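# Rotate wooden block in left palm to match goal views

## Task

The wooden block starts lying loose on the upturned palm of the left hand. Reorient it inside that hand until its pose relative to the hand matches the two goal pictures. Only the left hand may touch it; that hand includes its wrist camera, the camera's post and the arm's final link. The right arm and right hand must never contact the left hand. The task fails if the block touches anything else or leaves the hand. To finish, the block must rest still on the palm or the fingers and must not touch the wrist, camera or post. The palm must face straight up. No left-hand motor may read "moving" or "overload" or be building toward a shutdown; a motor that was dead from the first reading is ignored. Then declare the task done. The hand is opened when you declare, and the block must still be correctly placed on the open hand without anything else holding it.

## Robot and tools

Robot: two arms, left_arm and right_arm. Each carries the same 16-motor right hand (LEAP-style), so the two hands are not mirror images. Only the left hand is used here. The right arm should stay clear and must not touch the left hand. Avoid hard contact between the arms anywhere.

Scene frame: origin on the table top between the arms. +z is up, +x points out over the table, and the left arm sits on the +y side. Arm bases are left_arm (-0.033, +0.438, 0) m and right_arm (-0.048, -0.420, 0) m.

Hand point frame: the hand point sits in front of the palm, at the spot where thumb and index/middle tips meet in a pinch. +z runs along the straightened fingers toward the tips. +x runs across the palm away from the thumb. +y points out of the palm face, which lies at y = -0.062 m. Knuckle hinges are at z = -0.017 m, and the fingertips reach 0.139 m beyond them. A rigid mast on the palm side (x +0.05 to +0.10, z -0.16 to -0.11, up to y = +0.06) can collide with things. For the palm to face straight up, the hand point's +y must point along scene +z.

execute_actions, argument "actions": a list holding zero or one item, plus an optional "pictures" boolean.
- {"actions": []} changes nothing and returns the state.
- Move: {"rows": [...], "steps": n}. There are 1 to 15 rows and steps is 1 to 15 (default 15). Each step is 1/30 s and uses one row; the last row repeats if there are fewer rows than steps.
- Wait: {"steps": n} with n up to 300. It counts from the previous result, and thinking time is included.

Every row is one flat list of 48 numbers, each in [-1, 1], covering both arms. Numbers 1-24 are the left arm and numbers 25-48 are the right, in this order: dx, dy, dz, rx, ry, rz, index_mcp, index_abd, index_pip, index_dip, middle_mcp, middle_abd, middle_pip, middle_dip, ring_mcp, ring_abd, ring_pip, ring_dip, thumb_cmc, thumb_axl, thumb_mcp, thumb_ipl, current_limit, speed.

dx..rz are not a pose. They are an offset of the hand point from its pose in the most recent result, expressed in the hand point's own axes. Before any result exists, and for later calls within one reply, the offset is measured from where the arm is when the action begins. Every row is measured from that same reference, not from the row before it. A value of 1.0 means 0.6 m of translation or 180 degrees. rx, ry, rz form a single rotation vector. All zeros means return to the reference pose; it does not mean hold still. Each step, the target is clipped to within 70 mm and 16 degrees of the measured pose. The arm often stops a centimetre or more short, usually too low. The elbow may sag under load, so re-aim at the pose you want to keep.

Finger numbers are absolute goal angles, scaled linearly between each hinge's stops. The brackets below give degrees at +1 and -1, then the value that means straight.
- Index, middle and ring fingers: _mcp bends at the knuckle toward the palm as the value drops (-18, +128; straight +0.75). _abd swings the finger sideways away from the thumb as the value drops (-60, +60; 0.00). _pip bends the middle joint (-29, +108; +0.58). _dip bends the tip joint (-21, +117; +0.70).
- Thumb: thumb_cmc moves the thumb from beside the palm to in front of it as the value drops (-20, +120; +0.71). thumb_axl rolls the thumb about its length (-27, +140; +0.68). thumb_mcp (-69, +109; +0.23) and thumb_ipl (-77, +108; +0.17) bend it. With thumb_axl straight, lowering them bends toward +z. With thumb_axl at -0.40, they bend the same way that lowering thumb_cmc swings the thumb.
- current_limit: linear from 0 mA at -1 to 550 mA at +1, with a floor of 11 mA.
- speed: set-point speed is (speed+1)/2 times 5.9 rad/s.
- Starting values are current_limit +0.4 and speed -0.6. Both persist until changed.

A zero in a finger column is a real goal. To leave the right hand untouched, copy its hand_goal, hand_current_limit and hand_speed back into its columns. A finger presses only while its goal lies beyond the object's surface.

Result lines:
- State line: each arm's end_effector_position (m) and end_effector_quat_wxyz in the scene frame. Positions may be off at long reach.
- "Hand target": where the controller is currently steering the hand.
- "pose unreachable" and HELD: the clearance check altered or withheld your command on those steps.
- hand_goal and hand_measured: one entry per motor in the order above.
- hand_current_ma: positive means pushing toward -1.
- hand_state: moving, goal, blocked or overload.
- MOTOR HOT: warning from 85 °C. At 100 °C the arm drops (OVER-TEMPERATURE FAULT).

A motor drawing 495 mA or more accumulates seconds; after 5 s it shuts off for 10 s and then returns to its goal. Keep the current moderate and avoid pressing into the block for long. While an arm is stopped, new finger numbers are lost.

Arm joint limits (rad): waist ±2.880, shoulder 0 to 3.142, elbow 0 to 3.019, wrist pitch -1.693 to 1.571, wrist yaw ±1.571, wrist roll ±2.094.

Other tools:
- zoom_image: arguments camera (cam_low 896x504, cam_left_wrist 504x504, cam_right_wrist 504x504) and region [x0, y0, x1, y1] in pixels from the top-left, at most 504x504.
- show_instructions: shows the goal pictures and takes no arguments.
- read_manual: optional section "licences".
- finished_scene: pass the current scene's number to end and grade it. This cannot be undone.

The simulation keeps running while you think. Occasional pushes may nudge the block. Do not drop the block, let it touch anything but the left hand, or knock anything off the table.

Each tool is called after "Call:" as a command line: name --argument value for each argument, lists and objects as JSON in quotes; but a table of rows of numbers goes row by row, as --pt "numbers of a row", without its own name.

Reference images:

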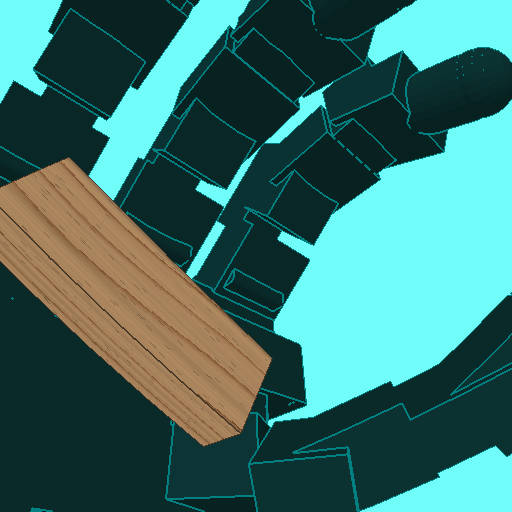

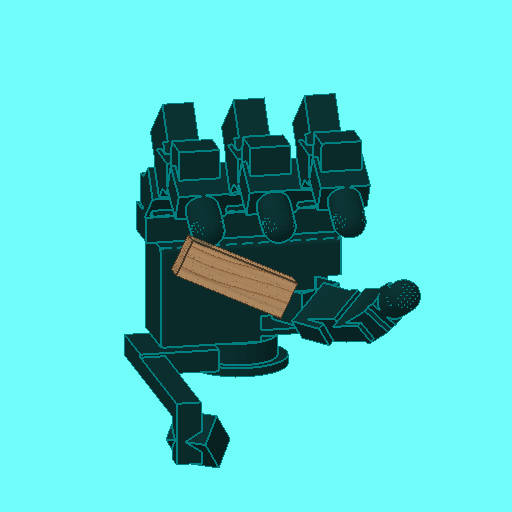

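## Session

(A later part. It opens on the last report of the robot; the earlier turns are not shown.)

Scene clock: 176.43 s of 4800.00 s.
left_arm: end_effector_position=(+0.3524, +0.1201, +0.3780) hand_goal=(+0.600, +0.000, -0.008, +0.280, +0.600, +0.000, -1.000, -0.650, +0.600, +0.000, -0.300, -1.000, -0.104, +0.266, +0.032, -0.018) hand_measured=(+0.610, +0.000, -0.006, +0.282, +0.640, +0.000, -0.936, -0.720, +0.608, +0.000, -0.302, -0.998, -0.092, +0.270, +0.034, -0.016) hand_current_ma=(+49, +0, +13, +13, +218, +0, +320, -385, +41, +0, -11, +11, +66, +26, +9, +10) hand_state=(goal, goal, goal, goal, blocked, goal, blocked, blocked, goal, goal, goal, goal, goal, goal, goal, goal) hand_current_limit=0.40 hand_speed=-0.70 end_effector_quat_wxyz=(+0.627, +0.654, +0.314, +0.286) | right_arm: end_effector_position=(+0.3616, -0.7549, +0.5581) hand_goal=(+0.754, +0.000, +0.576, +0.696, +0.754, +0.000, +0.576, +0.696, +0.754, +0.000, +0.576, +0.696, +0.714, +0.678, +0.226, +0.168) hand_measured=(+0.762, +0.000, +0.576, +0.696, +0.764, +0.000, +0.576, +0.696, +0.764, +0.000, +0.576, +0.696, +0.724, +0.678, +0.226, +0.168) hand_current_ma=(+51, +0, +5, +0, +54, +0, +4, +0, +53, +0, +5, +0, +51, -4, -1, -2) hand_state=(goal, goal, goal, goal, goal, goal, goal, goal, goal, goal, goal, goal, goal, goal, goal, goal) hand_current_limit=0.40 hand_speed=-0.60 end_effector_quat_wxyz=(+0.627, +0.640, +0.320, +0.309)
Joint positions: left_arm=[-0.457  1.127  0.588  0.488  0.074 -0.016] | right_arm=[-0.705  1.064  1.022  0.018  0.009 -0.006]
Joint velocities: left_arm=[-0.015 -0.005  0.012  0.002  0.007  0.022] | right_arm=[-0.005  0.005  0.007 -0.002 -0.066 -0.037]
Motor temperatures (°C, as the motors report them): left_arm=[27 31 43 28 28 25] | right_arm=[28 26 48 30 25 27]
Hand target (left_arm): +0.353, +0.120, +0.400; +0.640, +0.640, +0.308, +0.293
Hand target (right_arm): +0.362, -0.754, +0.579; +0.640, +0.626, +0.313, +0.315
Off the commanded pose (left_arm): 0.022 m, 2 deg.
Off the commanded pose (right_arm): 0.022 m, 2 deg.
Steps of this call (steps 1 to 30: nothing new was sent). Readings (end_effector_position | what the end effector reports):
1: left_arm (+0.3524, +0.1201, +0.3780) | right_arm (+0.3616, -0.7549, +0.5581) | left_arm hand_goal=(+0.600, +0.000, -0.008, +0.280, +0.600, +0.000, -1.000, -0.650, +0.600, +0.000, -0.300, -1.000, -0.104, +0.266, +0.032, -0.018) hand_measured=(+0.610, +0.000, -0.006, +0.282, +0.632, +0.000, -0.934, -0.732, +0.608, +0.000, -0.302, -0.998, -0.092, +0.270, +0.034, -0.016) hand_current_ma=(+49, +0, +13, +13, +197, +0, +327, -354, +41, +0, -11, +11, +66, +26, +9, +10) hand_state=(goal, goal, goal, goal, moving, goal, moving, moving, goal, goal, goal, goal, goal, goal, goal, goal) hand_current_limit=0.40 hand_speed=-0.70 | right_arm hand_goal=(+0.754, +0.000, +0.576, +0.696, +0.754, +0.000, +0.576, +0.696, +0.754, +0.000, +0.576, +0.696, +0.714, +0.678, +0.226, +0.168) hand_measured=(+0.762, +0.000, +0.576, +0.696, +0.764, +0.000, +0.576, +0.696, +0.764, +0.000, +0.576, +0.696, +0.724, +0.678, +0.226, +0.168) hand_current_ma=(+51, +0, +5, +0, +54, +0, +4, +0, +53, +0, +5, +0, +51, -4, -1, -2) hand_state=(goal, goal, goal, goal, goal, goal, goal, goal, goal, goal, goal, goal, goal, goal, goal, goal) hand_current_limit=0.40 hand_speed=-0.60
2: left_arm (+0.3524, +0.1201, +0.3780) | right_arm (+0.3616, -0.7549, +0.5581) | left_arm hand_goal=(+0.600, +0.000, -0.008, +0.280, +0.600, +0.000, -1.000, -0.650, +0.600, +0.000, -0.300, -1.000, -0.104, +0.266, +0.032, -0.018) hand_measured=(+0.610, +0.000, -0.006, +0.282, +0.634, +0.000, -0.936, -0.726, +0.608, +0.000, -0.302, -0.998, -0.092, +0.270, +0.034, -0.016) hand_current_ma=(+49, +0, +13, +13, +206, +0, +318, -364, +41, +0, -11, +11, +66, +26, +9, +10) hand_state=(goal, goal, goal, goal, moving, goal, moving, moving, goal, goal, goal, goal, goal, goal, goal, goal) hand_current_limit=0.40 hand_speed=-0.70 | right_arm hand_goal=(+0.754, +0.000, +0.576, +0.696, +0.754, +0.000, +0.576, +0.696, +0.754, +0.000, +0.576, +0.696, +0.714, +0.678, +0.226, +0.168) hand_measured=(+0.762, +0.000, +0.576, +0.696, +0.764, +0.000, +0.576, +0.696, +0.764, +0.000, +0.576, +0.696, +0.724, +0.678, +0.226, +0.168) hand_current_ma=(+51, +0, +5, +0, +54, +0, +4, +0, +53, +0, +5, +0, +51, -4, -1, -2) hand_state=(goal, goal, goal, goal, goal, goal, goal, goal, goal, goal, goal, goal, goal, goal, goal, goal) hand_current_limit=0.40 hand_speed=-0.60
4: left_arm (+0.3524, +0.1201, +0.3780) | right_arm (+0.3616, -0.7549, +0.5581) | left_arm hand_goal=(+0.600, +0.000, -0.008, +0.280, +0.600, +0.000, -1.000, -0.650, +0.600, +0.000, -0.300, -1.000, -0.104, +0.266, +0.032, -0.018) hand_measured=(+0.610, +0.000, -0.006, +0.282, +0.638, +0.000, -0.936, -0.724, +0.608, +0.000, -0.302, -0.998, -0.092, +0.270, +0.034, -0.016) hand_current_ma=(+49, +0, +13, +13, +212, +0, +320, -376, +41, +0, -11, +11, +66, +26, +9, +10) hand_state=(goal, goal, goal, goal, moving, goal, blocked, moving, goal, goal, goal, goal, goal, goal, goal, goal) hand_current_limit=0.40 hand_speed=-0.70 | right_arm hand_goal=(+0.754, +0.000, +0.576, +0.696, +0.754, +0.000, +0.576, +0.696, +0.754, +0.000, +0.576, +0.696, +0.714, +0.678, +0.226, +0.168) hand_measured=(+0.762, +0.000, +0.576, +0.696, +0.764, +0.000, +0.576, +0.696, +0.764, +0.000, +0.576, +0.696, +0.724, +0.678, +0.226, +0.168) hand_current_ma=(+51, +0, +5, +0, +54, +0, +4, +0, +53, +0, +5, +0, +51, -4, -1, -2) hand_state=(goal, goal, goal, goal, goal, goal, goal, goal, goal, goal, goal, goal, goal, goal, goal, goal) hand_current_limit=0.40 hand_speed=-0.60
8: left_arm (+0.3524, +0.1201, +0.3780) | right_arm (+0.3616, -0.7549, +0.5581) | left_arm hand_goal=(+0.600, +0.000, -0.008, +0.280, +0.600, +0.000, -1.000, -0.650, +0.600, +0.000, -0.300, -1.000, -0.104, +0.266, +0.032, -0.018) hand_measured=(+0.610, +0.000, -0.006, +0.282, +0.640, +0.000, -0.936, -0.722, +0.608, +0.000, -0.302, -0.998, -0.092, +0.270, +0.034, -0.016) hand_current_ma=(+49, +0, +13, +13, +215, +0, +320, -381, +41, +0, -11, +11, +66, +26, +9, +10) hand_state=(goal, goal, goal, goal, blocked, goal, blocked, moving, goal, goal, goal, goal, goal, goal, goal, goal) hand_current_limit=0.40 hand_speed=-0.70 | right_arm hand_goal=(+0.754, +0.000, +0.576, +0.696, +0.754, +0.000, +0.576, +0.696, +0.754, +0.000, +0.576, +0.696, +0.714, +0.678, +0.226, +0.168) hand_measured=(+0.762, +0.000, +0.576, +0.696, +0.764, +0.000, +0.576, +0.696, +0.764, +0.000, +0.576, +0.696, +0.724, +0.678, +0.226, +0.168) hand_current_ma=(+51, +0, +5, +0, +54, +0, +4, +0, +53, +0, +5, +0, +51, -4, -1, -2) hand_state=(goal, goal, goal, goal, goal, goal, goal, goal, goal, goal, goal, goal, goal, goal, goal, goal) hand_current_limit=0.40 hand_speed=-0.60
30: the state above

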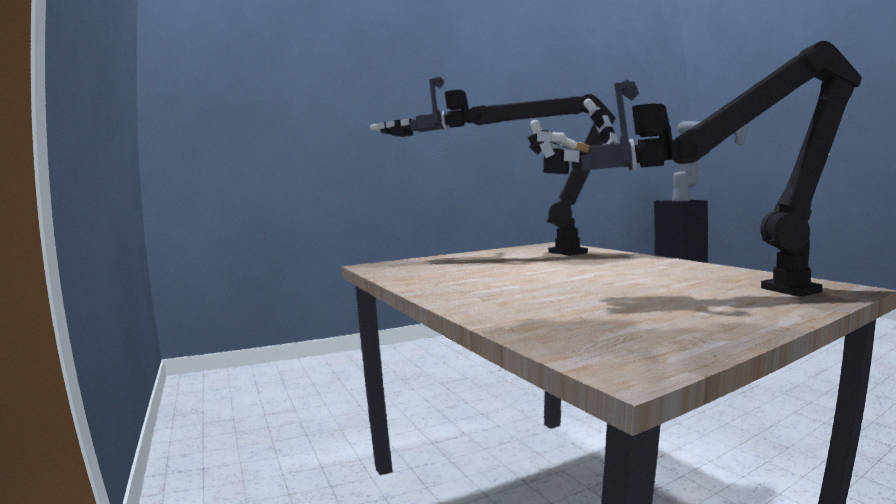

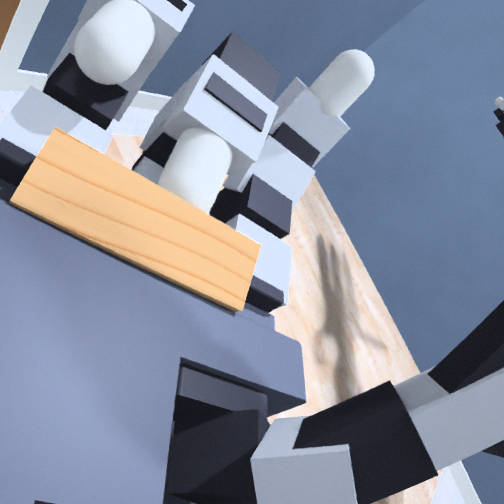

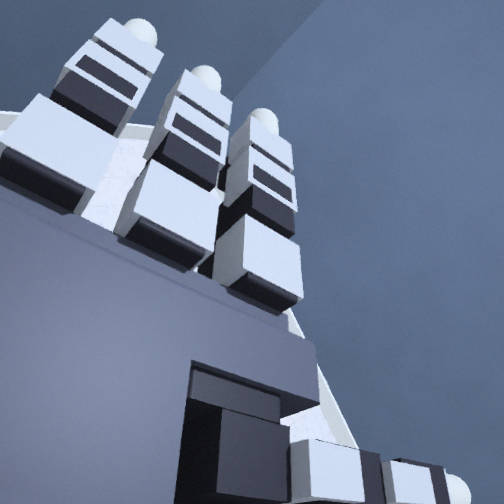

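Call:
execute_actions --actions '[{"rows": [[0, 0.037, 0, -0.0135, 0, 0, 0.6, 0, -0.008, 0.28, 0.6, 0, -0.2, -0.65, 0.6, 0, -1.0, -0.3, -0.104, 0.266, 0.032, -0.018, 0.4, -0.2, 0, 0.036, 0, -0.0135, 0, 0, 0.754, 0, 0.576, 0.696, 0.754, 0, 0.576, 0.696, 0.754, 0, 0.576, 0.696, 0.714, 0.678, 0.226, 0.168, 0.4, -0.6]], "steps": 15}]' --pictures false

Call:
execute_actions --actions '[{"rows": [[0, 0.037, 0, -0.0135, 0, 0, 0.6, 0, -0.008, 0.28, 0.6, 0, -0.2, -0.65, 0.6, 0, -1.0, -0.3, -0.104, 0.266, 0.032, -0.018, 0.4, -0.2, 0, 0.036, 0, -0.0135, 0, 0, 0.754, 0, 0.576, 0.696, 0.754, 0, 0.576, 0.696, 0.754, 0, 0.576, 0.696, 0.714, 0.678, 0.226, 0.168, 0.4, -0.6], [0, 0.037, 0, -0.0135, 0, 0, 0.6, 0, -0.008, 0.28, 0.6, 0, -0.2, -0.65, 0.6, 0, -1.0, -0.3, -0.104, 0.266, 0.032, -0.018, 0.4, -0.2, 0, 0.036, 0, -0.0135, 0, 0, 0.754, 0, 0.576, 0.696, 0.754, 0, 0.576, 0.696, 0.754, 0, 0.576, 0.696, 0.714, 0.678, 0.226, 0.168, 0.4, -0.6], [0, 0.037, 0, -0.0135, 0, 0, 0.6, 0, -0.008, 0.28, 0.6, 0, -0.2, -0.65, 0.6, 0, -1.0, -0.3, -0.104, 0.266, 0.032, -0.018, 0.4, -0.2, 0, 0.036, 0, -0.0135, 0, 0, 0.754, 0, 0.576, 0.696, 0.754, 0, 0.576, 0.696, 0.754, 0, 0.576, 0.696, 0.714, 0.678, 0.226, 0.168, 0.4, -0.6], [0, 0.037, 0, -0.0135, 0, 0, 0.6, 0, -0.008, 0.28, 0.6, 0, -0.2, -0.65, 0.6, 0, -1.0, -0.3, -0.104, 0.266, 0.032, -0.018, 0.4, -0.2, 0, 0.036, 0, -0.0135, 0, 0, 0.754, 0, 0.576, 0.696, 0.754, 0, 0.576, 0.696, 0.754, 0, 0.576, 0.696, 0.714, 0.678, 0.226, 0.168, 0.4, -0.6], [0, 0.037, 0, -0.0135, 0, 0, 0.6, 0, -0.008, 0.28, 0.6, 0, -0.2, -0.65, 0.6, 0, -1.0, -0.3, -0.104, 0.266, 0.032, -0.018, 0.4, -0.2, 0, 0.036, 0, -0.0135, 0, 0, 0.754, 0, 0.576, 0.696, 0.754, 0, 0.576, 0.696, 0.754, 0, 0.576, 0.696, 0.714, 0.678, 0.226, 0.168, 0.4, -0.6], [0, 0.037, 0, -0.0135, 0, 0, 0.6, 0, -0.008, 0.28, 0.6, 0, -0.2, -0.65, 0.6, 0, -1.0, -0.3, -0.104, 0.266, 0.032, -0.018, 0.4, -0.2, 0, 0.036, 0, -0.0135, 0, 0, 0.754, 0, 0.576, 0.696, 0.754, 0, 0.576, 0.696, 0.754, 0, 0.576, 0.696, 0.714, 0.678, 0.226, 0.168, 0.4, -0.6], [0, 0.037, 0, -0.0135, 0, 0, 0.6, 0, -0.008, 0.28, 0.6, 0, -0.2, -0.65, 0.6, 0, -1.0, -0.3, -0.104, 0.266, 0.032, -0.018, 0.4, -0.2, 0, 0.036, 0, -0.0135, 0, 0, 0.754, 0, 0.576, 0.696, 0.754, 0, 0.576, 0.696, 0.754, 0, 0.576, 0.696, 0.714, 0.678, 0.226, 0.168, 0.4, -0.6], [0, 0.037, 0, -0.0135, 0, 0, 0.6, 0, -0.008, 0.28, 0.6, 0, -0.2, -0.65, 0.6, 0, -1.0, -1.0, -0.104, 0.266, 0.032, -0.018, 0.4, -0.2, 0, 0.036, 0, -0.0135, 0, 0, 0.754, 0, 0.576, 0.696, 0.754, 0, 0.576, 0.696, 0.754, 0, 0.576, 0.696, 0.714, 0.678, 0.226, 0.168, 0.4, -0.6]], "steps": 15}]'

Scene clock: 203.90 s of 4800.00 s.
left_arm: end_effector_position=(+0.3524, +0.1201, +0.3780) hand_goal=(+0.600, +0.000, -0.008, +0.280, +0.600, +0.000, -0.200, -0.650, +0.600, +0.000, -1.000, -0.300, -0.104, +0.266, +0.032, -0.018) hand_measured=(+0.610, +0.000, -0.006, +0.282, +0.622, +0.000, -0.518, -0.654, +0.608, +0.000, -0.676, -0.624, -0.092, +0.270, +0.034, -0.016) hand_current_ma=(+49, +0, +13, +13, +114, +0, -55, -21, +42, +0, +45, -54, +66, +26, +9, +10) hand_state=(goal, goal, goal, goal, blocked, goal, moving, goal, goal, goal, moving, moving, goal, goal, goal, goal) hand_current_limit=0.40 hand_speed=-0.20 end_effector_quat_wxyz=(+0.627, +0.654, +0.314, +0.286) | right_arm: end_effector_position=(+0.3616, -0.7549, +0.5581) hand_goal=(+0.754, +0.000, +0.576, +0.696, +0.754, +0.000, +0.576, +0.696, +0.754, +0.000, +0.576, +0.696, +0.714, +0.678, +0.226, +0.168) hand_measured=(+0.762, +0.000, +0.576, +0.696, +0.764, +0.000, +0.576, +0.696, +0.764, +0.000, +0.576, +0.696, +0.724, +0.678, +0.226, +0.168) hand_current_ma=(+51, +0, +5, +0, +54, +0, +4, +0, +53, +0, +5, +0, +51, -4, -1, -2) hand_state=(goal, goal, goal, goal, goal, goal, goal, goal, goal, goal, goal, goal, goal, goal, goal, goal) hand_current_limit=0.40 hand_speed=-0.60 end_effector_quat_wxyz=(+0.627, +0.640, +0.320, +0.309)
Joint positions: left_arm=[-0.457  1.127  0.588  0.488  0.074 -0.016] | right_arm=[-0.705  1.064  1.022  0.018  0.009 -0.006]
Joint velocities: left_arm=[-0.005 -0.005 -0.002  0.007 -0.066 -0.037] | right_arm=[ 0.005 -0.005 -0.012 -0.007  0.007  0.007]
Motor temperatures (°C, as the motors report them): left_arm=[27 31 44 28 28 25] | right_arm=[28 26 49 30 25 27]
Hand target (left_arm): +0.353, +0.120, +0.400; +0.640, +0.640, +0.308, +0.293
Hand target (right_arm): +0.362, -0.754, +0.579; +0.640, +0.626, +0.313, +0.315
Off the commanded pose (left_arm): 0.022 m, 2 deg.
Off the commanded pose (right_arm): 0.022 m, 2 deg.
Steps of this call (steps 1 to 809: nothing new was sent; steps 810 to 824: all 15 steps of this action). Readings (end_effector_position | what the end effector reports):
810: left_arm (+0.3524, +0.1201, +0.3780) | right_arm (+0.3616, -0.7549, +0.5581) | left_arm hand_goal=(+0.600, +0.000, -0.008, +0.280, +0.600, +0.000, -0.200, -0.650, +0.600, +0.000, -1.000, -0.300, -0.104, +0.266, +0.032, -0.018) hand_measured=(+0.610, +0.000, -0.006, +0.282, +0.640, +0.000, -0.936, -0.720, +0.608, +0.000, -0.302, -0.998, -0.092, +0.270, +0.034, -0.016) hand_current_ma=(+49, +0, +13, +13, +218, +0, +320, -385, +41, +0, -11, +11, +66, +26, +9, +10) hand_state=(goal, goal, goal, goal, blocked, goal, moving, blocked, goal, goal, moving, moving, goal, goal, goal, goal) hand_current_limit=0.40 hand_speed=-0.20 | right_arm hand_goal=(+0.754, +0.000, +0.576, +0.696, +0.754, +0.000, +0.576, +0.696, +0.754, +0.000, +0.576, +0.696, +0.714, +0.678, +0.226, +0.168) hand_measured=(+0.762, +0.000, +0.576, +0.696, +0.764, +0.000, +0.576, +0.696, +0.764, +0.000, +0.576, +0.696, +0.724, +0.678, +0.226, +0.168) hand_current_ma=(+51, +0, +5, +0, +54, +0, +4, +0, +53, +0, +5, +0, +51, -4, -1, -2) hand_state=(goal, goal, goal, goal, goal, goal, goal, goal, goal, goal, goal, goal, goal, goal, goal, goal) hand_current_limit=0.40 hand_speed=-0.60
811: left_arm (+0.3524, +0.1201, +0.3780) | right_arm (+0.3616, -0.7549, +0.5581) | left_arm hand_goal=(+0.600, +0.000, -0.008, +0.280, +0.600, +0.000, -0.200, -0.650, +0.600, +0.000, -1.000, -0.300, -0.104, +0.266, +0.032, -0.018) hand_measured=(+0.610, +0.000, -0.006, +0.282, +0.640, +0.000, -0.936, -0.720, +0.608, +0.000, -0.302, -0.998, -0.092, +0.270, +0.034, -0.016) hand_current_ma=(+49, +0, +13, +13, +218, +0, +153, -385, +42, +0, +129, -125, +66, +26, +9, +10) hand_state=(goal, goal, goal, goal, blocked, goal, moving, blocked, goal, goal, moving, moving, goal, goal, goal, goal) hand_current_limit=0.40 hand_speed=-0.20 | right_arm hand_goal=(+0.754, +0.000, +0.576, +0.696, +0.754, +0.000, +0.576, +0.696, +0.754, +0.000, +0.576, +0.696, +0.714, +0.678, +0.226, +0.168) hand_measured=(+0.762, +0.000, +0.576, +0.696, +0.764, +0.000, +0.576, +0.696, +0.764, +0.000, +0.576, +0.696, +0.724, +0.678, +0.226, +0.168) hand_current_ma=(+51, +0, +5, +0, +54, +0, +4, +0, +53, +0, +5, +0, +51, -4, -1, -2) hand_state=(goal, goal, goal, goal, goal, goal, goal, goal, goal, goal, goal, goal, goal, goal, goal, goal) hand_current_limit=0.40 hand_speed=-0.60
813: left_arm (+0.3524, +0.1201, +0.3780) | right_arm (+0.3616, -0.7549, +0.5581) | left_arm hand_goal=(+0.600, +0.000, -0.008, +0.280, +0.600, +0.000, -0.200, -0.650, +0.600, +0.000, -1.000, -0.300, -0.104, +0.266, +0.032, -0.018) hand_measured=(+0.610, +0.000, -0.006, +0.282, +0.638, +0.000, -0.884, -0.696, +0.608, +0.000, -0.356, -0.944, -0.092, +0.270, +0.034, -0.016) hand_current_ma=(+49, +0, +13, +13, +139, +0, -42, -51, +42, +0, +100, -99, +66, +26, +9, +10) hand_state=(goal, goal, goal, goal, moving, goal, moving, moving, goal, goal, moving, moving, goal, goal, goal, goal) hand_current_limit=0.40 hand_speed=-0.20 | right_arm hand_goal=(+0.754, +0.000, +0.576, +0.696, +0.754, +0.000, +0.576, +0.696, +0.754, +0.000, +0.576, +0.696, +0.714, +0.678, +0.226, +0.168) hand_measured=(+0.762, +0.000, +0.576, +0.696, +0.764, +0.000, +0.576, +0.696, +0.764, +0.000, +0.576, +0.696, +0.724, +0.678, +0.226, +0.168) hand_current_ma=(+51, +0, +5, +0, +54, +0, +4, +0, +53, +0, +5, +0, +51, -4, -1, -2) hand_state=(goal, goal, goal, goal, goal, goal, goal, goal, goal, goal, goal, goal, goal, goal, goal, goal) hand_current_limit=0.40 hand_speed=-0.60
817: left_arm (+0.3524, +0.1201, +0.3780) | right_arm (+0.3616, -0.7549, +0.5581) | left_arm hand_goal=(+0.600, +0.000, -0.008, +0.280, +0.600, +0.000, -0.200, -0.650, +0.600, +0.000, -1.000, -0.300, -0.104, +0.266, +0.032, -0.018) hand_measured=(+0.610, +0.000, -0.006, +0.282, +0.622, +0.000, -0.752, -0.656, +0.608, +0.000, -0.472, -0.828, -0.092, +0.270, +0.034, -0.016) hand_current_ma=(+49, +0, +13, +13, +112, +0, -57, -20, +42, +0, +62, -66, +66, +26, +9, +10) hand_state=(goal, goal, goal, goal, moving, goal, moving, moving, goal, goal, moving, moving, goal, goal, goal, goal) hand_current_limit=0.40 hand_speed=-0.20 | right_arm hand_goal=(+0.754, +0.000, +0.576, +0.696, +0.754, +0.000, +0.576, +0.696, +0.754, +0.000, +0.576, +0.696, +0.714, +0.678, +0.226, +0.168) hand_measured=(+0.762, +0.000, +0.576, +0.696, +0.764, +0.000, +0.576, +0.696, +0.764, +0.000, +0.576, +0.696, +0.724, +0.678, +0.226, +0.168) hand_current_ma=(+51, +0, +5, +0, +54, +0, +4, +0, +53, +0, +5, +0, +51, -4, -1, -2) hand_state=(goal, goal, goal, goal, goal, goal, goal, goal, goal, goal, goal, goal, goal, goal, goal, goal) hand_current_limit=0.40 hand_speed=-0.60
824: the state above

Scene clock: 204.40 s of 4800.00 s.
left_arm: end_effector_position=(+0.3524, +0.1201, +0.3780) hand_goal=(+0.600, +0.000, -0.008, +0.280, +0.600, +0.000, -0.200, -0.650, +0.600, +0.000, -1.000, -1.000, -0.104, +0.266, +0.032, -0.018) hand_measured=(+0.610, +0.000, -0.006, +0.282, +0.622, +0.000, -0.202, -0.654, +0.614, +0.000, -0.962, -0.430, -0.092, +0.270, +0.034, -0.016) hand_current_ma=(+49, +0, +13, +13, +114, +0, -9, -20, +82, +0, +232, +344, +66, +26, +9, +10) hand_state=(goal, goal, goal, goal, blocked, goal, goal, goal, moving, goal, moving, moving, goal, goal, goal, goal) hand_current_limit=0.40 hand_speed=-0.20 end_effector_quat_wxyz=(+0.627, +0.654, +0.314, +0.286) | right_arm: end_effector_position=(+0.3616, -0.7549, +0.5581) hand_goal=(+0.754, +0.000, +0.576, +0.696, +0.754, +0.000, +0.576, +0.696, +0.754, +0.000, +0.576, +0.696, +0.714, +0.678, +0.226, +0.168) hand_measured=(+0.762, +0.000, +0.576, +0.696, +0.764, +0.000, +0.576, +0.696, +0.764, +0.000, +0.576, +0.696, +0.724, +0.678, +0.226, +0.168) hand_current_ma=(+51, +0, +5, +0, +54, +0, +4, +0, +53, +0, +5, +0, +51, -4, -1, -2) hand_state=(goal, goal, goal, goal, goal, goal, goal, goal, goal, goal, goal, goal, goal, goal, goal, goal) hand_current_limit=0.40 hand_speed=-0.60 end_effector_quat_wxyz=(+0.627, +0.640, +0.320, +0.309)
Joint positions: left_arm=[-0.457  1.127  0.588  0.488  0.074 -0.016] | right_arm=[-0.705  1.064  1.022  0.018  0.009 -0.006]
Joint velocities: left_arm=[-0.015 -0.005 -0.022 -0.007  0.081  0.007] | right_arm=[-0.005 -0.005 -0.002  0.012 -0.051  0.037]
Motor temperatures (°C, as the motors report them): left_arm=[27 31 44 28 28 25] | right_arm=[28 26 49 30 25 27]
Hand target (left_arm): +0.353, +0.120, +0.400; +0.640, +0.640, +0.308, +0.293
Hand target (right_arm): +0.362, -0.754, +0.579; +0.640, +0.626, +0.313, +0.315
Off the commanded pose (left_arm): 0.022 m, 2 deg.
Off the commanded pose (right_arm): 0.022 m, 2 deg.
Steps of this call (steps 1 to 15: all 15 steps of this action). Readings (end_effector_position | what the end effector reports):
1: left_arm (+0.3524, +0.1201, +0.3780) | right_arm (+0.3616, -0.7549, +0.5581) | left_arm hand_goal=(+0.600, +0.000, -0.008, +0.280, +0.600, +0.000, -0.200, -0.650, +0.600, +0.000, -1.000, -0.300, -0.104, +0.266, +0.032, -0.018) hand_measured=(+0.610, +0.000, -0.006, +0.282, +0.622, +0.000, -0.484, -0.654, +0.608, +0.000, -0.704, -0.596, -0.092, +0.270, +0.034, -0.016) hand_current_ma=(+49, +0, +13, +13, +114, +0, -55, -21, +42, +0, +47, -56, +66, +26, +9, +10) hand_state=(goal, goal, goal, goal, blocked, goal, moving, goal, goal, goal, moving, moving, goal, goal, goal, goal) hand_current_limit=0.40 hand_speed=-0.20 | right_arm hand_goal=(+0.754, +0.000, +0.576, +0.696, +0.754, +0.000, +0.576, +0.696, +0.754, +0.000, +0.576, +0.696, +0.714, +0.678, +0.226, +0.168) hand_measured=(+0.762, +0.000, +0.576, +0.696, +0.764, +0.000, +0.576, +0.696, +0.764, +0.000, +0.576, +0.696, +0.724, +0.678, +0.226, +0.168) hand_current_ma=(+51, +0, +5, +0, +54, +0, +4, +0, +53, +0, +5, +0, +51, -4, -1, -2) hand_state=(goal, goal, goal, goal, goal, goal, goal, goal, goal, goal, goal, goal, goal, goal, goal, goal) hand_current_limit=0.40 hand_speed=-0.60
2: left_arm (+0.3524, +0.1201, +0.3780) | right_arm (+0.3616, -0.7549, +0.5581) | left_arm hand_goal=(+0.600, +0.000, -0.008, +0.280, +0.600, +0.000, -0.200, -0.650, +0.600, +0.000, -1.000, -0.300, -0.104, +0.266, +0.032, -0.018) hand_measured=(+0.610, +0.000, -0.006, +0.282, +0.622, +0.000, -0.450, -0.654, +0.608, +0.000, -0.734, -0.566, -0.092, +0.270, +0.034, -0.016) hand_current_ma=(+49, +0, +13, +13, +114, +0, -54, -21, +42, +0, +45, -55, +66, +26, +9, +10) hand_state=(goal, goal, goal, goal, blocked, goal, moving, goal, goal, goal, moving, moving, goal, goal, goal, goal) hand_current_limit=0.40 hand_speed=-0.20 | right_arm hand_goal=(+0.754, +0.000, +0.576, +0.696, +0.754, +0.000, +0.576, +0.696, +0.754, +0.000, +0.576, +0.696, +0.714, +0.678, +0.226, +0.168) hand_measured=(+0.762, +0.000, +0.576, +0.696, +0.764, +0.000, +0.576, +0.696, +0.764, +0.000, +0.576, +0.696, +0.724, +0.678, +0.226, +0.168) hand_current_ma=(+51, +0, +5, +0, +54, +0, +4, +0, +53, +0, +5, +0, +51, -4, -1, -2) hand_state=(goal, goal, goal, goal, goal, goal, goal, goal, goal, goal, goal, goal, goal, goal, goal, goal) hand_current_limit=0.40 hand_speed=-0.60
4: left_arm (+0.3524, +0.1201, +0.3780) | right_arm (+0.3616, -0.7549, +0.5581) | left_arm hand_goal=(+0.600, +0.000, -0.008, +0.280, +0.600, +0.000, -0.200, -0.650, +0.600, +0.000, -1.000, -0.300, -0.104, +0.266, +0.032, -0.018) hand_measured=(+0.610, +0.000, -0.006, +0.282, +0.622, +0.000, -0.382, -0.654, +0.608, +0.000, -0.792, -0.508, -0.092, +0.270, +0.034, -0.016) hand_current_ma=(+49, +0, +13, +13, +114, +0, -53, -20, +42, +0, +44, -55, +66, +26, +9, +10) hand_state=(goal, goal, goal, goal, blocked, goal, moving, goal, goal, goal, moving, moving, goal, goal, goal, goal) hand_current_limit=0.40 hand_speed=-0.20 | right_arm hand_goal=(+0.754, +0.000, +0.576, +0.696, +0.754, +0.000, +0.576, +0.696, +0.754, +0.000, +0.576, +0.696, +0.714, +0.678, +0.226, +0.168) hand_measured=(+0.762, +0.000, +0.576, +0.696, +0.764, +0.000, +0.576, +0.696, +0.764, +0.000, +0.576, +0.696, +0.724, +0.678, +0.226, +0.168) hand_current_ma=(+51, +0, +5, +0, +54, +0, +4, +0, +53, +0, +5, +0, +51, -4, -1, -2) hand_state=(goal, goal, goal, goal, goal, goal, goal, goal, goal, goal, goal, goal, goal, goal, goal, goal) hand_current_limit=0.40 hand_speed=-0.60
8: left_arm (+0.3524, +0.1201, +0.3780) | right_arm (+0.3616, -0.7549, +0.5581) | left_arm hand_goal=(+0.600, +0.000, -0.008, +0.280, +0.600, +0.000, -0.200, -0.650, +0.600, +0.000, -1.000, -1.000, -0.104, +0.266, +0.032, -0.018) hand_measured=(+0.610, +0.000, -0.006, +0.282, +0.622, +0.000, -0.246, -0.654, +0.608, +0.000, -0.910, -0.392, -0.092, +0.270, +0.034, -0.016) hand_current_ma=(+49, +0, +13, +13, +114, +0, -29, -20, +42, +0, +43, -55, +66, +26, +9, +10) hand_state=(goal, goal, goal, goal, blocked, goal, moving, goal, goal, goal, moving, moving, goal, goal, goal, goal) hand_current_limit=0.40 hand_speed=-0.20 | right_arm hand_goal=(+0.754, +0.000, +0.576, +0.696, +0.754, +0.000, +0.576, +0.696, +0.754, +0.000, +0.576, +0.696, +0.714, +0.678, +0.226, +0.168) hand_measured=(+0.762, +0.000, +0.576, +0.696, +0.764, +0.000, +0.576, +0.696, +0.764, +0.000, +0.576, +0.696, +0.724, +0.678, +0.226, +0.168) hand_current_ma=(+51, +0, +5, +0, +54, +0, +4, +0, +53, +0, +5, +0, +51, -4, -1, -2) hand_state=(goal, goal, goal, goal, goal, goal, goal, goal, goal, goal, goal, goal, goal, goal, goal, goal) hand_current_limit=0.40 hand_speed=-0.60
15: the state above

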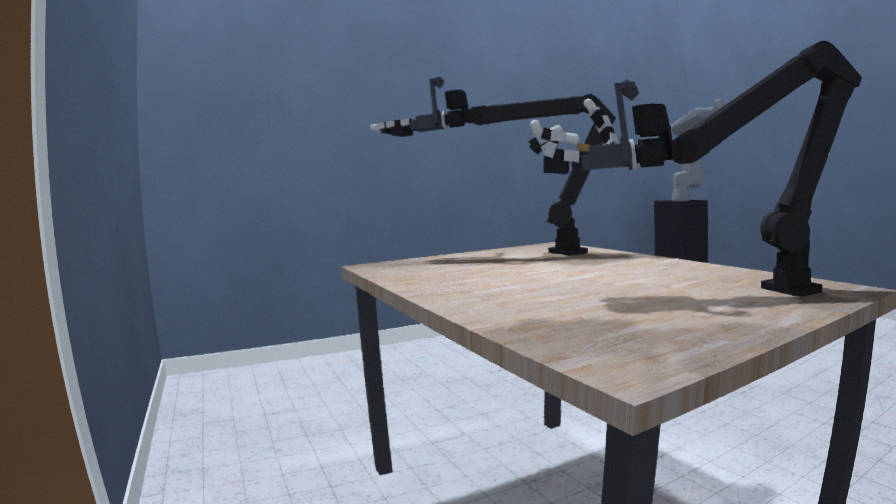

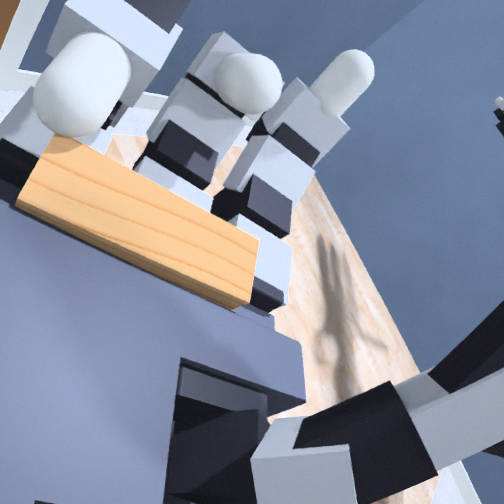

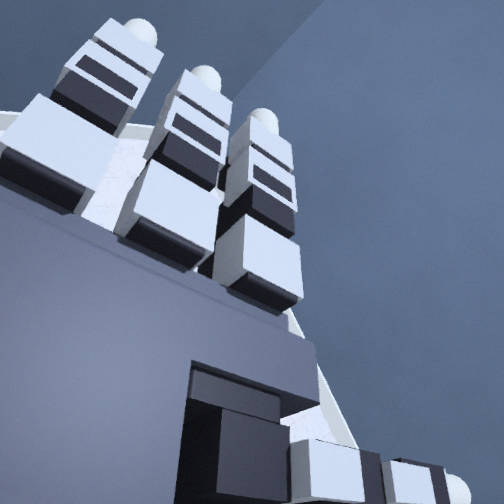

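Call:
execute_actions --actions '[{"rows": [[0, 0.037, 0, -0.0135, 0, 0, 0.6, 0, -0.008, 0.28, 0.6, 0, -0.75, -0.95, 0.6, 0, -0.737, 0.3, -0.104, 0.266, 0.032, -0.018, 0.6, -0.2, 0, 0.036, 0, -0.0135, 0, 0, 0.754, 0, 0.576, 0.696, 0.754, 0, 0.576, 0.696, 0.754, 0, 0.576, 0.696, 0.714, 0.678, 0.226, 0.168, 0.4, -0.6]], "steps": 15}]' --pictures false

Call:
execute_actions --actions '[{"steps": 20}]'

Scene clock: 227.23 s of 4800.00 s.
left_arm: end_effector_position=(+0.3524, +0.1201, +0.3780) hand_goal=(+0.600, +0.000, -0.008, +0.280, +0.600, +0.000, -0.750, -0.950, +0.600, +0.000, -0.736, +0.300, -0.104, +0.266, +0.032, -0.018) hand_measured=(+0.610, +0.000, -0.006, +0.282, +0.622, +0.000, -0.688, -0.948, +0.616, +0.000, -0.740, -0.040, -0.092, +0.270, +0.034, -0.016) hand_current_ma=(+49, +0, +13, +13, +114, +0, +52, +11, +88, +3, -20, -60, +66, +26, +9, +10) hand_state=(goal, goal, goal, goal, blocked, goal, moving, goal, goal, goal, goal, moving, goal, goal, goal, goal) hand_current_limit=0.60 hand_speed=-0.20 end_effector_quat_wxyz=(+0.627, +0.654, +0.314, +0.286) | right_arm: end_effector_position=(+0.3616, -0.7549, +0.5581) hand_goal=(+0.754, +0.000, +0.576, +0.696, +0.754, +0.000, +0.576, +0.696, +0.754, +0.000, +0.576, +0.696, +0.714, +0.678, +0.226, +0.168) hand_measured=(+0.762, +0.000, +0.576, +0.696, +0.764, +0.000, +0.576, +0.696, +0.764, +0.000, +0.576, +0.696, +0.724, +0.678, +0.226, +0.168) hand_current_ma=(+51, +0, +5, +0, +54, +0, +4, +0, +53, +0, +5, +0, +51, -4, -1, -2) hand_state=(goal, goal, goal, goal, goal, goal, goal, goal, goal, goal, goal, goal, goal, goal, goal, goal) hand_current_limit=0.40 hand_speed=-0.60 end_effector_quat_wxyz=(+0.627, +0.640, +0.320, +0.309)
Joint positions: left_arm=[-0.457  1.127  0.588  0.488  0.074 -0.016] | right_arm=[-0.705  1.064  1.022  0.018  0.009 -0.006]
Joint velocities: left_arm=[-0.005  0.005  0.007 -0.007  0.007  0.022] | right_arm=[-0.005 -0.024 -0.002 -0.007 -0.037 -0.051]
Motor temperatures (°C, as the motors report them): left_arm=[27 31 45 28 28 25] | right_arm=[28 26 50 30 25 27]
Hand target (left_arm): +0.353, +0.120, +0.400; +0.640, +0.640, +0.308, +0.293
Hand target (right_arm): +0.362, -0.754, +0.579; +0.640, +0.626, +0.313, +0.315
Off the commanded pose (left_arm): 0.022 m, 2 deg.
Off the commanded pose (right_arm): 0.022 m, 2 deg.
Steps of this call (steps 1 to 670: nothing new was sent; steps 671 to 685: all 15 steps of this action). Readings (end_effector_position | what the end effector reports):
671: left_arm (+0.3524, +0.1201, +0.3780) | right_arm (+0.3616, -0.7549, +0.5581) | left_arm hand_goal=(+0.600, +0.000, -0.008, +0.280, +0.600, +0.000, -0.750, -0.950, +0.600, +0.000, -0.736, +0.300, -0.104, +0.266, +0.032, -0.018) hand_measured=(+0.610, +0.000, -0.006, +0.282, +0.622, +0.000, -0.202, -0.654, +0.616, +0.000, -0.956, -0.448, -0.092, +0.270, +0.034, -0.016) hand_current_ma=(+49, +0, +13, +13, +114, +0, -9, -20, +88, +3, +264, +385, +66, +26, +9, +10) hand_state=(goal, goal, goal, goal, blocked, goal, moving, moving, goal, goal, moving, moving, goal, goal, goal, goal) hand_current_limit=0.60 hand_speed=-0.20 | right_arm hand_goal=(+0.754, +0.000, +0.576, +0.696, +0.754, +0.000, +0.576, +0.696, +0.754, +0.000, +0.576, +0.696, +0.714, +0.678, +0.226, +0.168) hand_measured=(+0.762, +0.000, +0.576, +0.696, +0.764, +0.000, +0.576, +0.696, +0.764, +0.000, +0.576, +0.696, +0.724, +0.678, +0.226, +0.168) hand_current_ma=(+51, +0, +5, +0, +54, +0, +4, +0, +53, +0, +5, +0, +51, -4, -1, -2) hand_state=(goal, goal, goal, goal, goal, goal, goal, goal, goal, goal, goal, goal, goal, goal, goal, goal) hand_current_limit=0.40 hand_speed=-0.60
672: left_arm (+0.3524, +0.1201, +0.3780) | right_arm (+0.3616, -0.7549, +0.5581) | left_arm hand_goal=(+0.600, +0.000, -0.008, +0.280, +0.600, +0.000, -0.750, -0.950, +0.600, +0.000, -0.736, +0.300, -0.104, +0.266, +0.032, -0.018) hand_measured=(+0.610, +0.000, -0.006, +0.282, +0.622, +0.000, -0.202, -0.654, +0.616, +0.000, -0.956, -0.448, -0.092, +0.270, +0.034, -0.016) hand_current_ma=(+49, +0, +13, +13, +114, +0, +118, +116, +88, +3, +135, +191, +66, +26, +9, +10) hand_state=(goal, goal, goal, goal, blocked, goal, moving, moving, goal, goal, moving, moving, goal, goal, goal, goal) hand_current_limit=0.60 hand_speed=-0.20 | right_arm hand_goal=(+0.754, +0.000, +0.576, +0.696, +0.754, +0.000, +0.576, +0.696, +0.754, +0.000, +0.576, +0.696, +0.714, +0.678, +0.226, +0.168) hand_measured=(+0.762, +0.000, +0.576, +0.696, +0.764, +0.000, +0.576, +0.696, +0.764, +0.000, +0.576, +0.696, +0.724, +0.678, +0.226, +0.168) hand_current_ma=(+51, +0, +5, +0, +54, +0, +4, +0, +53, +0, +5, +0, +51, -4, -1, -2) hand_state=(goal, goal, goal, goal, goal, goal, goal, goal, goal, goal, goal, goal, goal, goal, goal, goal) hand_current_limit=0.40 hand_speed=-0.60
674: left_arm (+0.3524, +0.1201, +0.3780) | right_arm (+0.3616, -0.7549, +0.5581) | left_arm hand_goal=(+0.600, +0.000, -0.008, +0.280, +0.600, +0.000, -0.750, -0.950, +0.600, +0.000, -0.736, +0.300, -0.104, +0.266, +0.032, -0.018) hand_measured=(+0.610, +0.000, -0.006, +0.282, +0.622, +0.000, -0.266, -0.714, +0.616, +0.000, -0.902, -0.404, -0.092, +0.270, +0.034, -0.016) hand_current_ma=(+49, +0, +13, +13, +114, +0, +85, +86, +88, +3, -60, -31, +66, +26, +9, +10) hand_state=(goal, goal, goal, goal, blocked, goal, moving, moving, goal, goal, moving, moving, goal, goal, goal, goal) hand_current_limit=0.60 hand_speed=-0.20 | right_arm hand_goal=(+0.754, +0.000, +0.576, +0.696, +0.754, +0.000, +0.576, +0.696, +0.754, +0.000, +0.576, +0.696, +0.714, +0.678, +0.226, +0.168) hand_measured=(+0.762, +0.000, +0.576, +0.696, +0.764, +0.000, +0.576, +0.696, +0.764, +0.000, +0.576, +0.696, +0.724, +0.678, +0.226, +0.168) hand_current_ma=(+51, +0, +5, +0, +54, +0, +4, +0, +53, +0, +5, +0, +51, -4, -1, -2) hand_state=(goal, goal, goal, goal, goal, goal, goal, goal, goal, goal, goal, goal, goal, goal, goal, goal) hand_current_limit=0.40 hand_speed=-0.60
678: left_arm (+0.3524, +0.1201, +0.3780) | right_arm (+0.3616, -0.7549, +0.5581) | left_arm hand_goal=(+0.600, +0.000, -0.008, +0.280, +0.600, +0.000, -0.750, -0.950, +0.600, +0.000, -0.736, +0.300, -0.104, +0.266, +0.032, -0.018) hand_measured=(+0.610, +0.000, -0.006, +0.282, +0.622, +0.000, -0.416, -0.850, +0.616, +0.000, -0.772, -0.272, -0.092, +0.270, +0.034, -0.016) hand_current_ma=(+49, +0, +13, +13, +114, +0, +67, +60, +88, +3, -18, -53, +66, +26, +9, +10) hand_state=(goal, goal, goal, goal, blocked, goal, moving, moving, goal, goal, moving, moving, goal, goal, goal, goal) hand_current_limit=0.60 hand_speed=-0.20 | right_arm hand_goal=(+0.754, +0.000, +0.576, +0.696, +0.754, +0.000, +0.576, +0.696, +0.754, +0.000, +0.576, +0.696, +0.714, +0.678, +0.226, +0.168) hand_measured=(+0.762, +0.000, +0.576, +0.696, +0.764, +0.000, +0.576, +0.696, +0.764, +0.000, +0.576, +0.696, +0.724, +0.678, +0.226, +0.168) hand_current_ma=(+51, +0, +5, +0, +54, +0, +4, +0, +53, +0, +5, +0, +51, -4, -1, -2) hand_state=(goal, goal, goal, goal, goal, goal, goal, goal, goal, goal, goal, goal, goal, goal, goal, goal) hand_current_limit=0.40 hand_speed=-0.60
685: the state above

Scene clock: 227.90 s of 4800.00 s.
left_arm: end_effector_position=(+0.3524, +0.1201, +0.3780) hand_goal=(+0.600, +0.000, -0.008, +0.280, +0.600, +0.000, -0.750, -0.950, +0.600, +0.000, -0.736, +0.300, -0.104, +0.266, +0.032, -0.018) hand_measured=(+0.610, +0.000, -0.006, +0.282, +0.622, +0.000, -0.740, -0.948, +0.616, +0.000, -0.738, +0.296, -0.092, +0.270, +0.034, -0.016) hand_current_ma=(+49, +0, +13, +13, +113, +0, +47, +11, +88, +3, -18, -18, +66, +26, +9, +10) hand_state=(goal, goal, goal, goal, blocked, goal, goal, goal, goal, goal, goal, goal, goal, goal, goal, goal) hand_current_limit=0.60 hand_speed=-0.20 end_effector_quat_wxyz=(+0.627, +0.654, +0.314, +0.286) | right_arm: end_effector_position=(+0.3616, -0.7549, +0.5581) hand_goal=(+0.754, +0.000, +0.576, +0.696, +0.754, +0.000, +0.576, +0.696, +0.754, +0.000, +0.576, +0.696, +0.714, +0.678, +0.226, +0.168) hand_measured=(+0.762, +0.000, +0.576, +0.696, +0.764, +0.000, +0.576, +0.696, +0.764, +0.000, +0.576, +0.696, +0.724, +0.678, +0.226, +0.168) hand_current_ma=(+51, +0, +5, +0, +54, +0, +4, +0, +53, +0, +5, +0, +51, -4, -1, -2) hand_state=(goal, goal, goal, goal, goal, goal, goal, goal, goal, goal, goal, goal, goal, goal, goal, goal) hand_current_limit=0.40 hand_speed=-0.60 end_effector_quat_wxyz=(+0.627, +0.640, +0.320, +0.309)
Joint positions: left_arm=[-0.457  1.127  0.588  0.488  0.074 -0.016] | right_arm=[-0.705  1.064  1.022  0.018  0.009 -0.006]
Joint velocities: left_arm=[-0.015  0.005  0.017 -0.027 -0.007  0.007] | right_arm=[-0.005  0.005  0.007  0.002 -0.066 -0.007]
Motor temperatures (°C, as the motors report them): left_arm=[27 31 45 28 28 25] | right_arm=[28 26 51 30 25 27]
Hand target (left_arm): +0.353, +0.120, +0.400; +0.640, +0.640, +0.308, +0.293
Hand target (right_arm): +0.362, -0.754, +0.579; +0.640, +0.626, +0.313, +0.315
Off the commanded pose (left_arm): 0.022 m, 2 deg.
Off the commanded pose (right_arm): 0.022 m, 2 deg.
Steps of this call (steps 1 to 20: nothing new was sent). Readings (end_effector_position | what the end effector reports):
1: left_arm (+0.3524, +0.1201, +0.3780) | right_arm (+0.3616, -0.7549, +0.5581) | left_arm hand_goal=(+0.600, +0.000, -0.008, +0.280, +0.600, +0.000, -0.750, -0.950, +0.600, +0.000, -0.736, +0.300, -0.104, +0.266, +0.032, -0.018) hand_measured=(+0.610, +0.000, -0.006, +0.282, +0.622, +0.000, -0.724, -0.948, +0.616, +0.000, -0.740, -0.006, -0.092, +0.270, +0.034, -0.016) hand_current_ma=(+49, +0, +13, +13, +113, +0, -7, +11, +88, +3, -20, -59, +66, +26, +9, +10) hand_state=(goal, goal, goal, goal, blocked, goal, moving, goal, goal, goal, goal, moving, goal, goal, goal, goal) hand_current_limit=0.60 hand_speed=-0.20 | right_arm hand_goal=(+0.754, +0.000, +0.576, +0.696, +0.754, +0.000, +0.576, +0.696, +0.754, +0.000, +0.576, +0.696, +0.714, +0.678, +0.226, +0.168) hand_measured=(+0.762, +0.000, +0.576, +0.696, +0.764, +0.000, +0.576, +0.696, +0.764, +0.000, +0.576, +0.696, +0.724, +0.678, +0.226, +0.168) hand_current_ma=(+51, +0, +5, +0, +54, +0, +4, +0, +53, +0, +5, +0, +51, -4, -1, -2) hand_state=(goal, goal, goal, goal, goal, goal, goal, goal, goal, goal, goal, goal, goal, goal, goal, goal) hand_current_limit=0.40 hand_speed=-0.60
2: left_arm (+0.3524, +0.1201, +0.3780) | right_arm (+0.3616, -0.7549, +0.5581) | left_arm hand_goal=(+0.600, +0.000, -0.008, +0.280, +0.600, +0.000, -0.750, -0.950, +0.600, +0.000, -0.736, +0.300, -0.104, +0.266, +0.032, -0.018) hand_measured=(+0.610, +0.000, -0.006, +0.282, +0.622, +0.000, -0.740, -0.948, +0.616, +0.000, -0.740, +0.028, -0.092, +0.270, +0.034, -0.016) hand_current_ma=(+49, +0, +13, +13, +112, +0, +28, +11, +88, +3, -19, -60, +66, +26, +9, +10) hand_state=(goal, goal, goal, goal, blocked, goal, moving, goal, goal, goal, goal, moving, goal, goal, goal, goal) hand_current_limit=0.60 hand_speed=-0.20 | right_arm hand_goal=(+0.754, +0.000, +0.576, +0.696, +0.754, +0.000, +0.576, +0.696, +0.754, +0.000, +0.576, +0.696, +0.714, +0.678, +0.226, +0.168) hand_measured=(+0.762, +0.000, +0.576, +0.696, +0.764, +0.000, +0.576, +0.696, +0.764, +0.000, +0.576, +0.696, +0.724, +0.678, +0.226, +0.168) hand_current_ma=(+51, +0, +5, +0, +54, +0, +4, +0, +53, +0, +5, +0, +51, -4, -1, -2) hand_state=(goal, goal, goal, goal, goal, goal, goal, goal, goal, goal, goal, goal, goal, goal, goal, goal) hand_current_limit=0.40 hand_speed=-0.60
4: left_arm (+0.3524, +0.1201, +0.3780) | right_arm (+0.3616, -0.7549, +0.5581) | left_arm hand_goal=(+0.600, +0.000, -0.008, +0.280, +0.600, +0.000, -0.750, -0.950, +0.600, +0.000, -0.736, +0.300, -0.104, +0.266, +0.032, -0.018) hand_measured=(+0.610, +0.000, -0.006, +0.282, +0.622, +0.000, -0.740, -0.948, +0.616, +0.000, -0.740, +0.094, -0.092, +0.270, +0.034, -0.016) hand_current_ma=(+49, +0, +13, +13, +113, +0, +49, +11, +88, +3, -19, -59, +66, +26, +9, +10) hand_state=(goal, goal, goal, goal, blocked, goal, goal, goal, goal, goal, goal, moving, goal, goal, goal, goal) hand_current_limit=0.60 hand_speed=-0.20 | right_arm hand_goal=(+0.754, +0.000, +0.576, +0.696, +0.754, +0.000, +0.576, +0.696, +0.754, +0.000, +0.576, +0.696, +0.714, +0.678, +0.226, +0.168) hand_measured=(+0.762, +0.000, +0.576, +0.696, +0.764, +0.000, +0.576, +0.696, +0.764, +0.000, +0.576, +0.696, +0.724, +0.678, +0.226, +0.168) hand_current_ma=(+51, +0, +5, +0, +54, +0, +4, +0, +53, +0, +5, +0, +51, -4, -1, -2) hand_state=(goal, goal, goal, goal, goal, goal, goal, goal, goal, goal, goal, goal, goal, goal, goal, goal) hand_current_limit=0.40 hand_speed=-0.60
8: left_arm (+0.3524, +0.1201, +0.3780) | right_arm (+0.3616, -0.7549, +0.5581) | left_arm hand_goal=(+0.600, +0.000, -0.008, +0.280, +0.600, +0.000, -0.750, -0.950, +0.600, +0.000, -0.736, +0.300, -0.104, +0.266, +0.032, -0.018) hand_measured=(+0.610, +0.000, -0.006, +0.282, +0.622, +0.000, -0.740, -0.948, +0.616, +0.000, -0.740, +0.228, -0.092, +0.270, +0.034, -0.016) hand_current_ma=(+49, +0, +13, +13, +113, +0, +47, +11, +88, +3, -18, -58, +66, +26, +9, +10) hand_state=(goal, goal, goal, goal, blocked, goal, goal, goal, goal, goal, goal, moving, goal, goal, goal, goal) hand_current_limit=0.60 hand_speed=-0.20 | right_arm hand_goal=(+0.754, +0.000, +0.576, +0.696, +0.754, +0.000, +0.576, +0.696, +0.754, +0.000, +0.576, +0.696, +0.714, +0.678, +0.226, +0.168) hand_measured=(+0.762, +0.000, +0.576, +0.696, +0.764, +0.000, +0.576, +0.696, +0.764, +0.000, +0.576, +0.696, +0.724, +0.678, +0.226, +0.168) hand_current_ma=(+51, +0, +5, +0, +54, +0, +4, +0, +53, +0, +5, +0, +51, -4, -1, -2) hand_state=(goal, goal, goal, goal, goal, goal, goal, goal, goal, goal, goal, goal, goal, goal, goal, goal) hand_current_limit=0.40 hand_speed=-0.60
20: the state above

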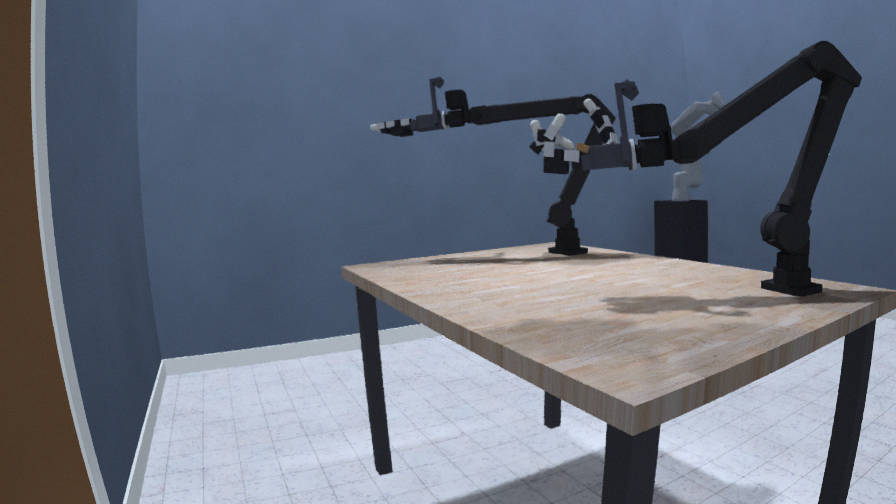

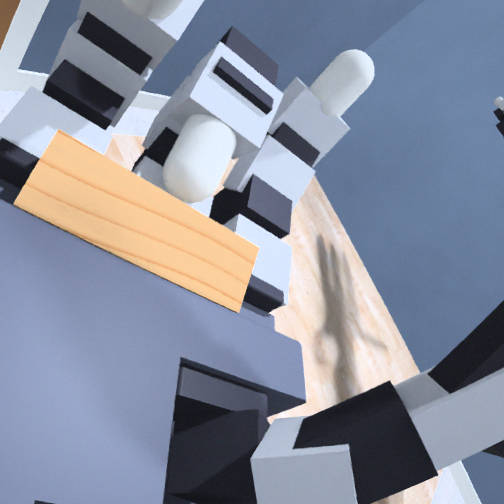

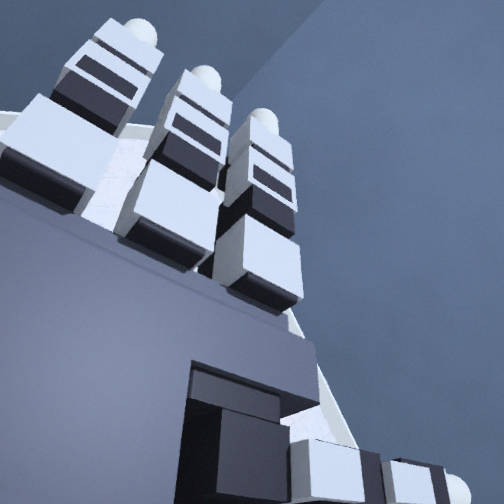

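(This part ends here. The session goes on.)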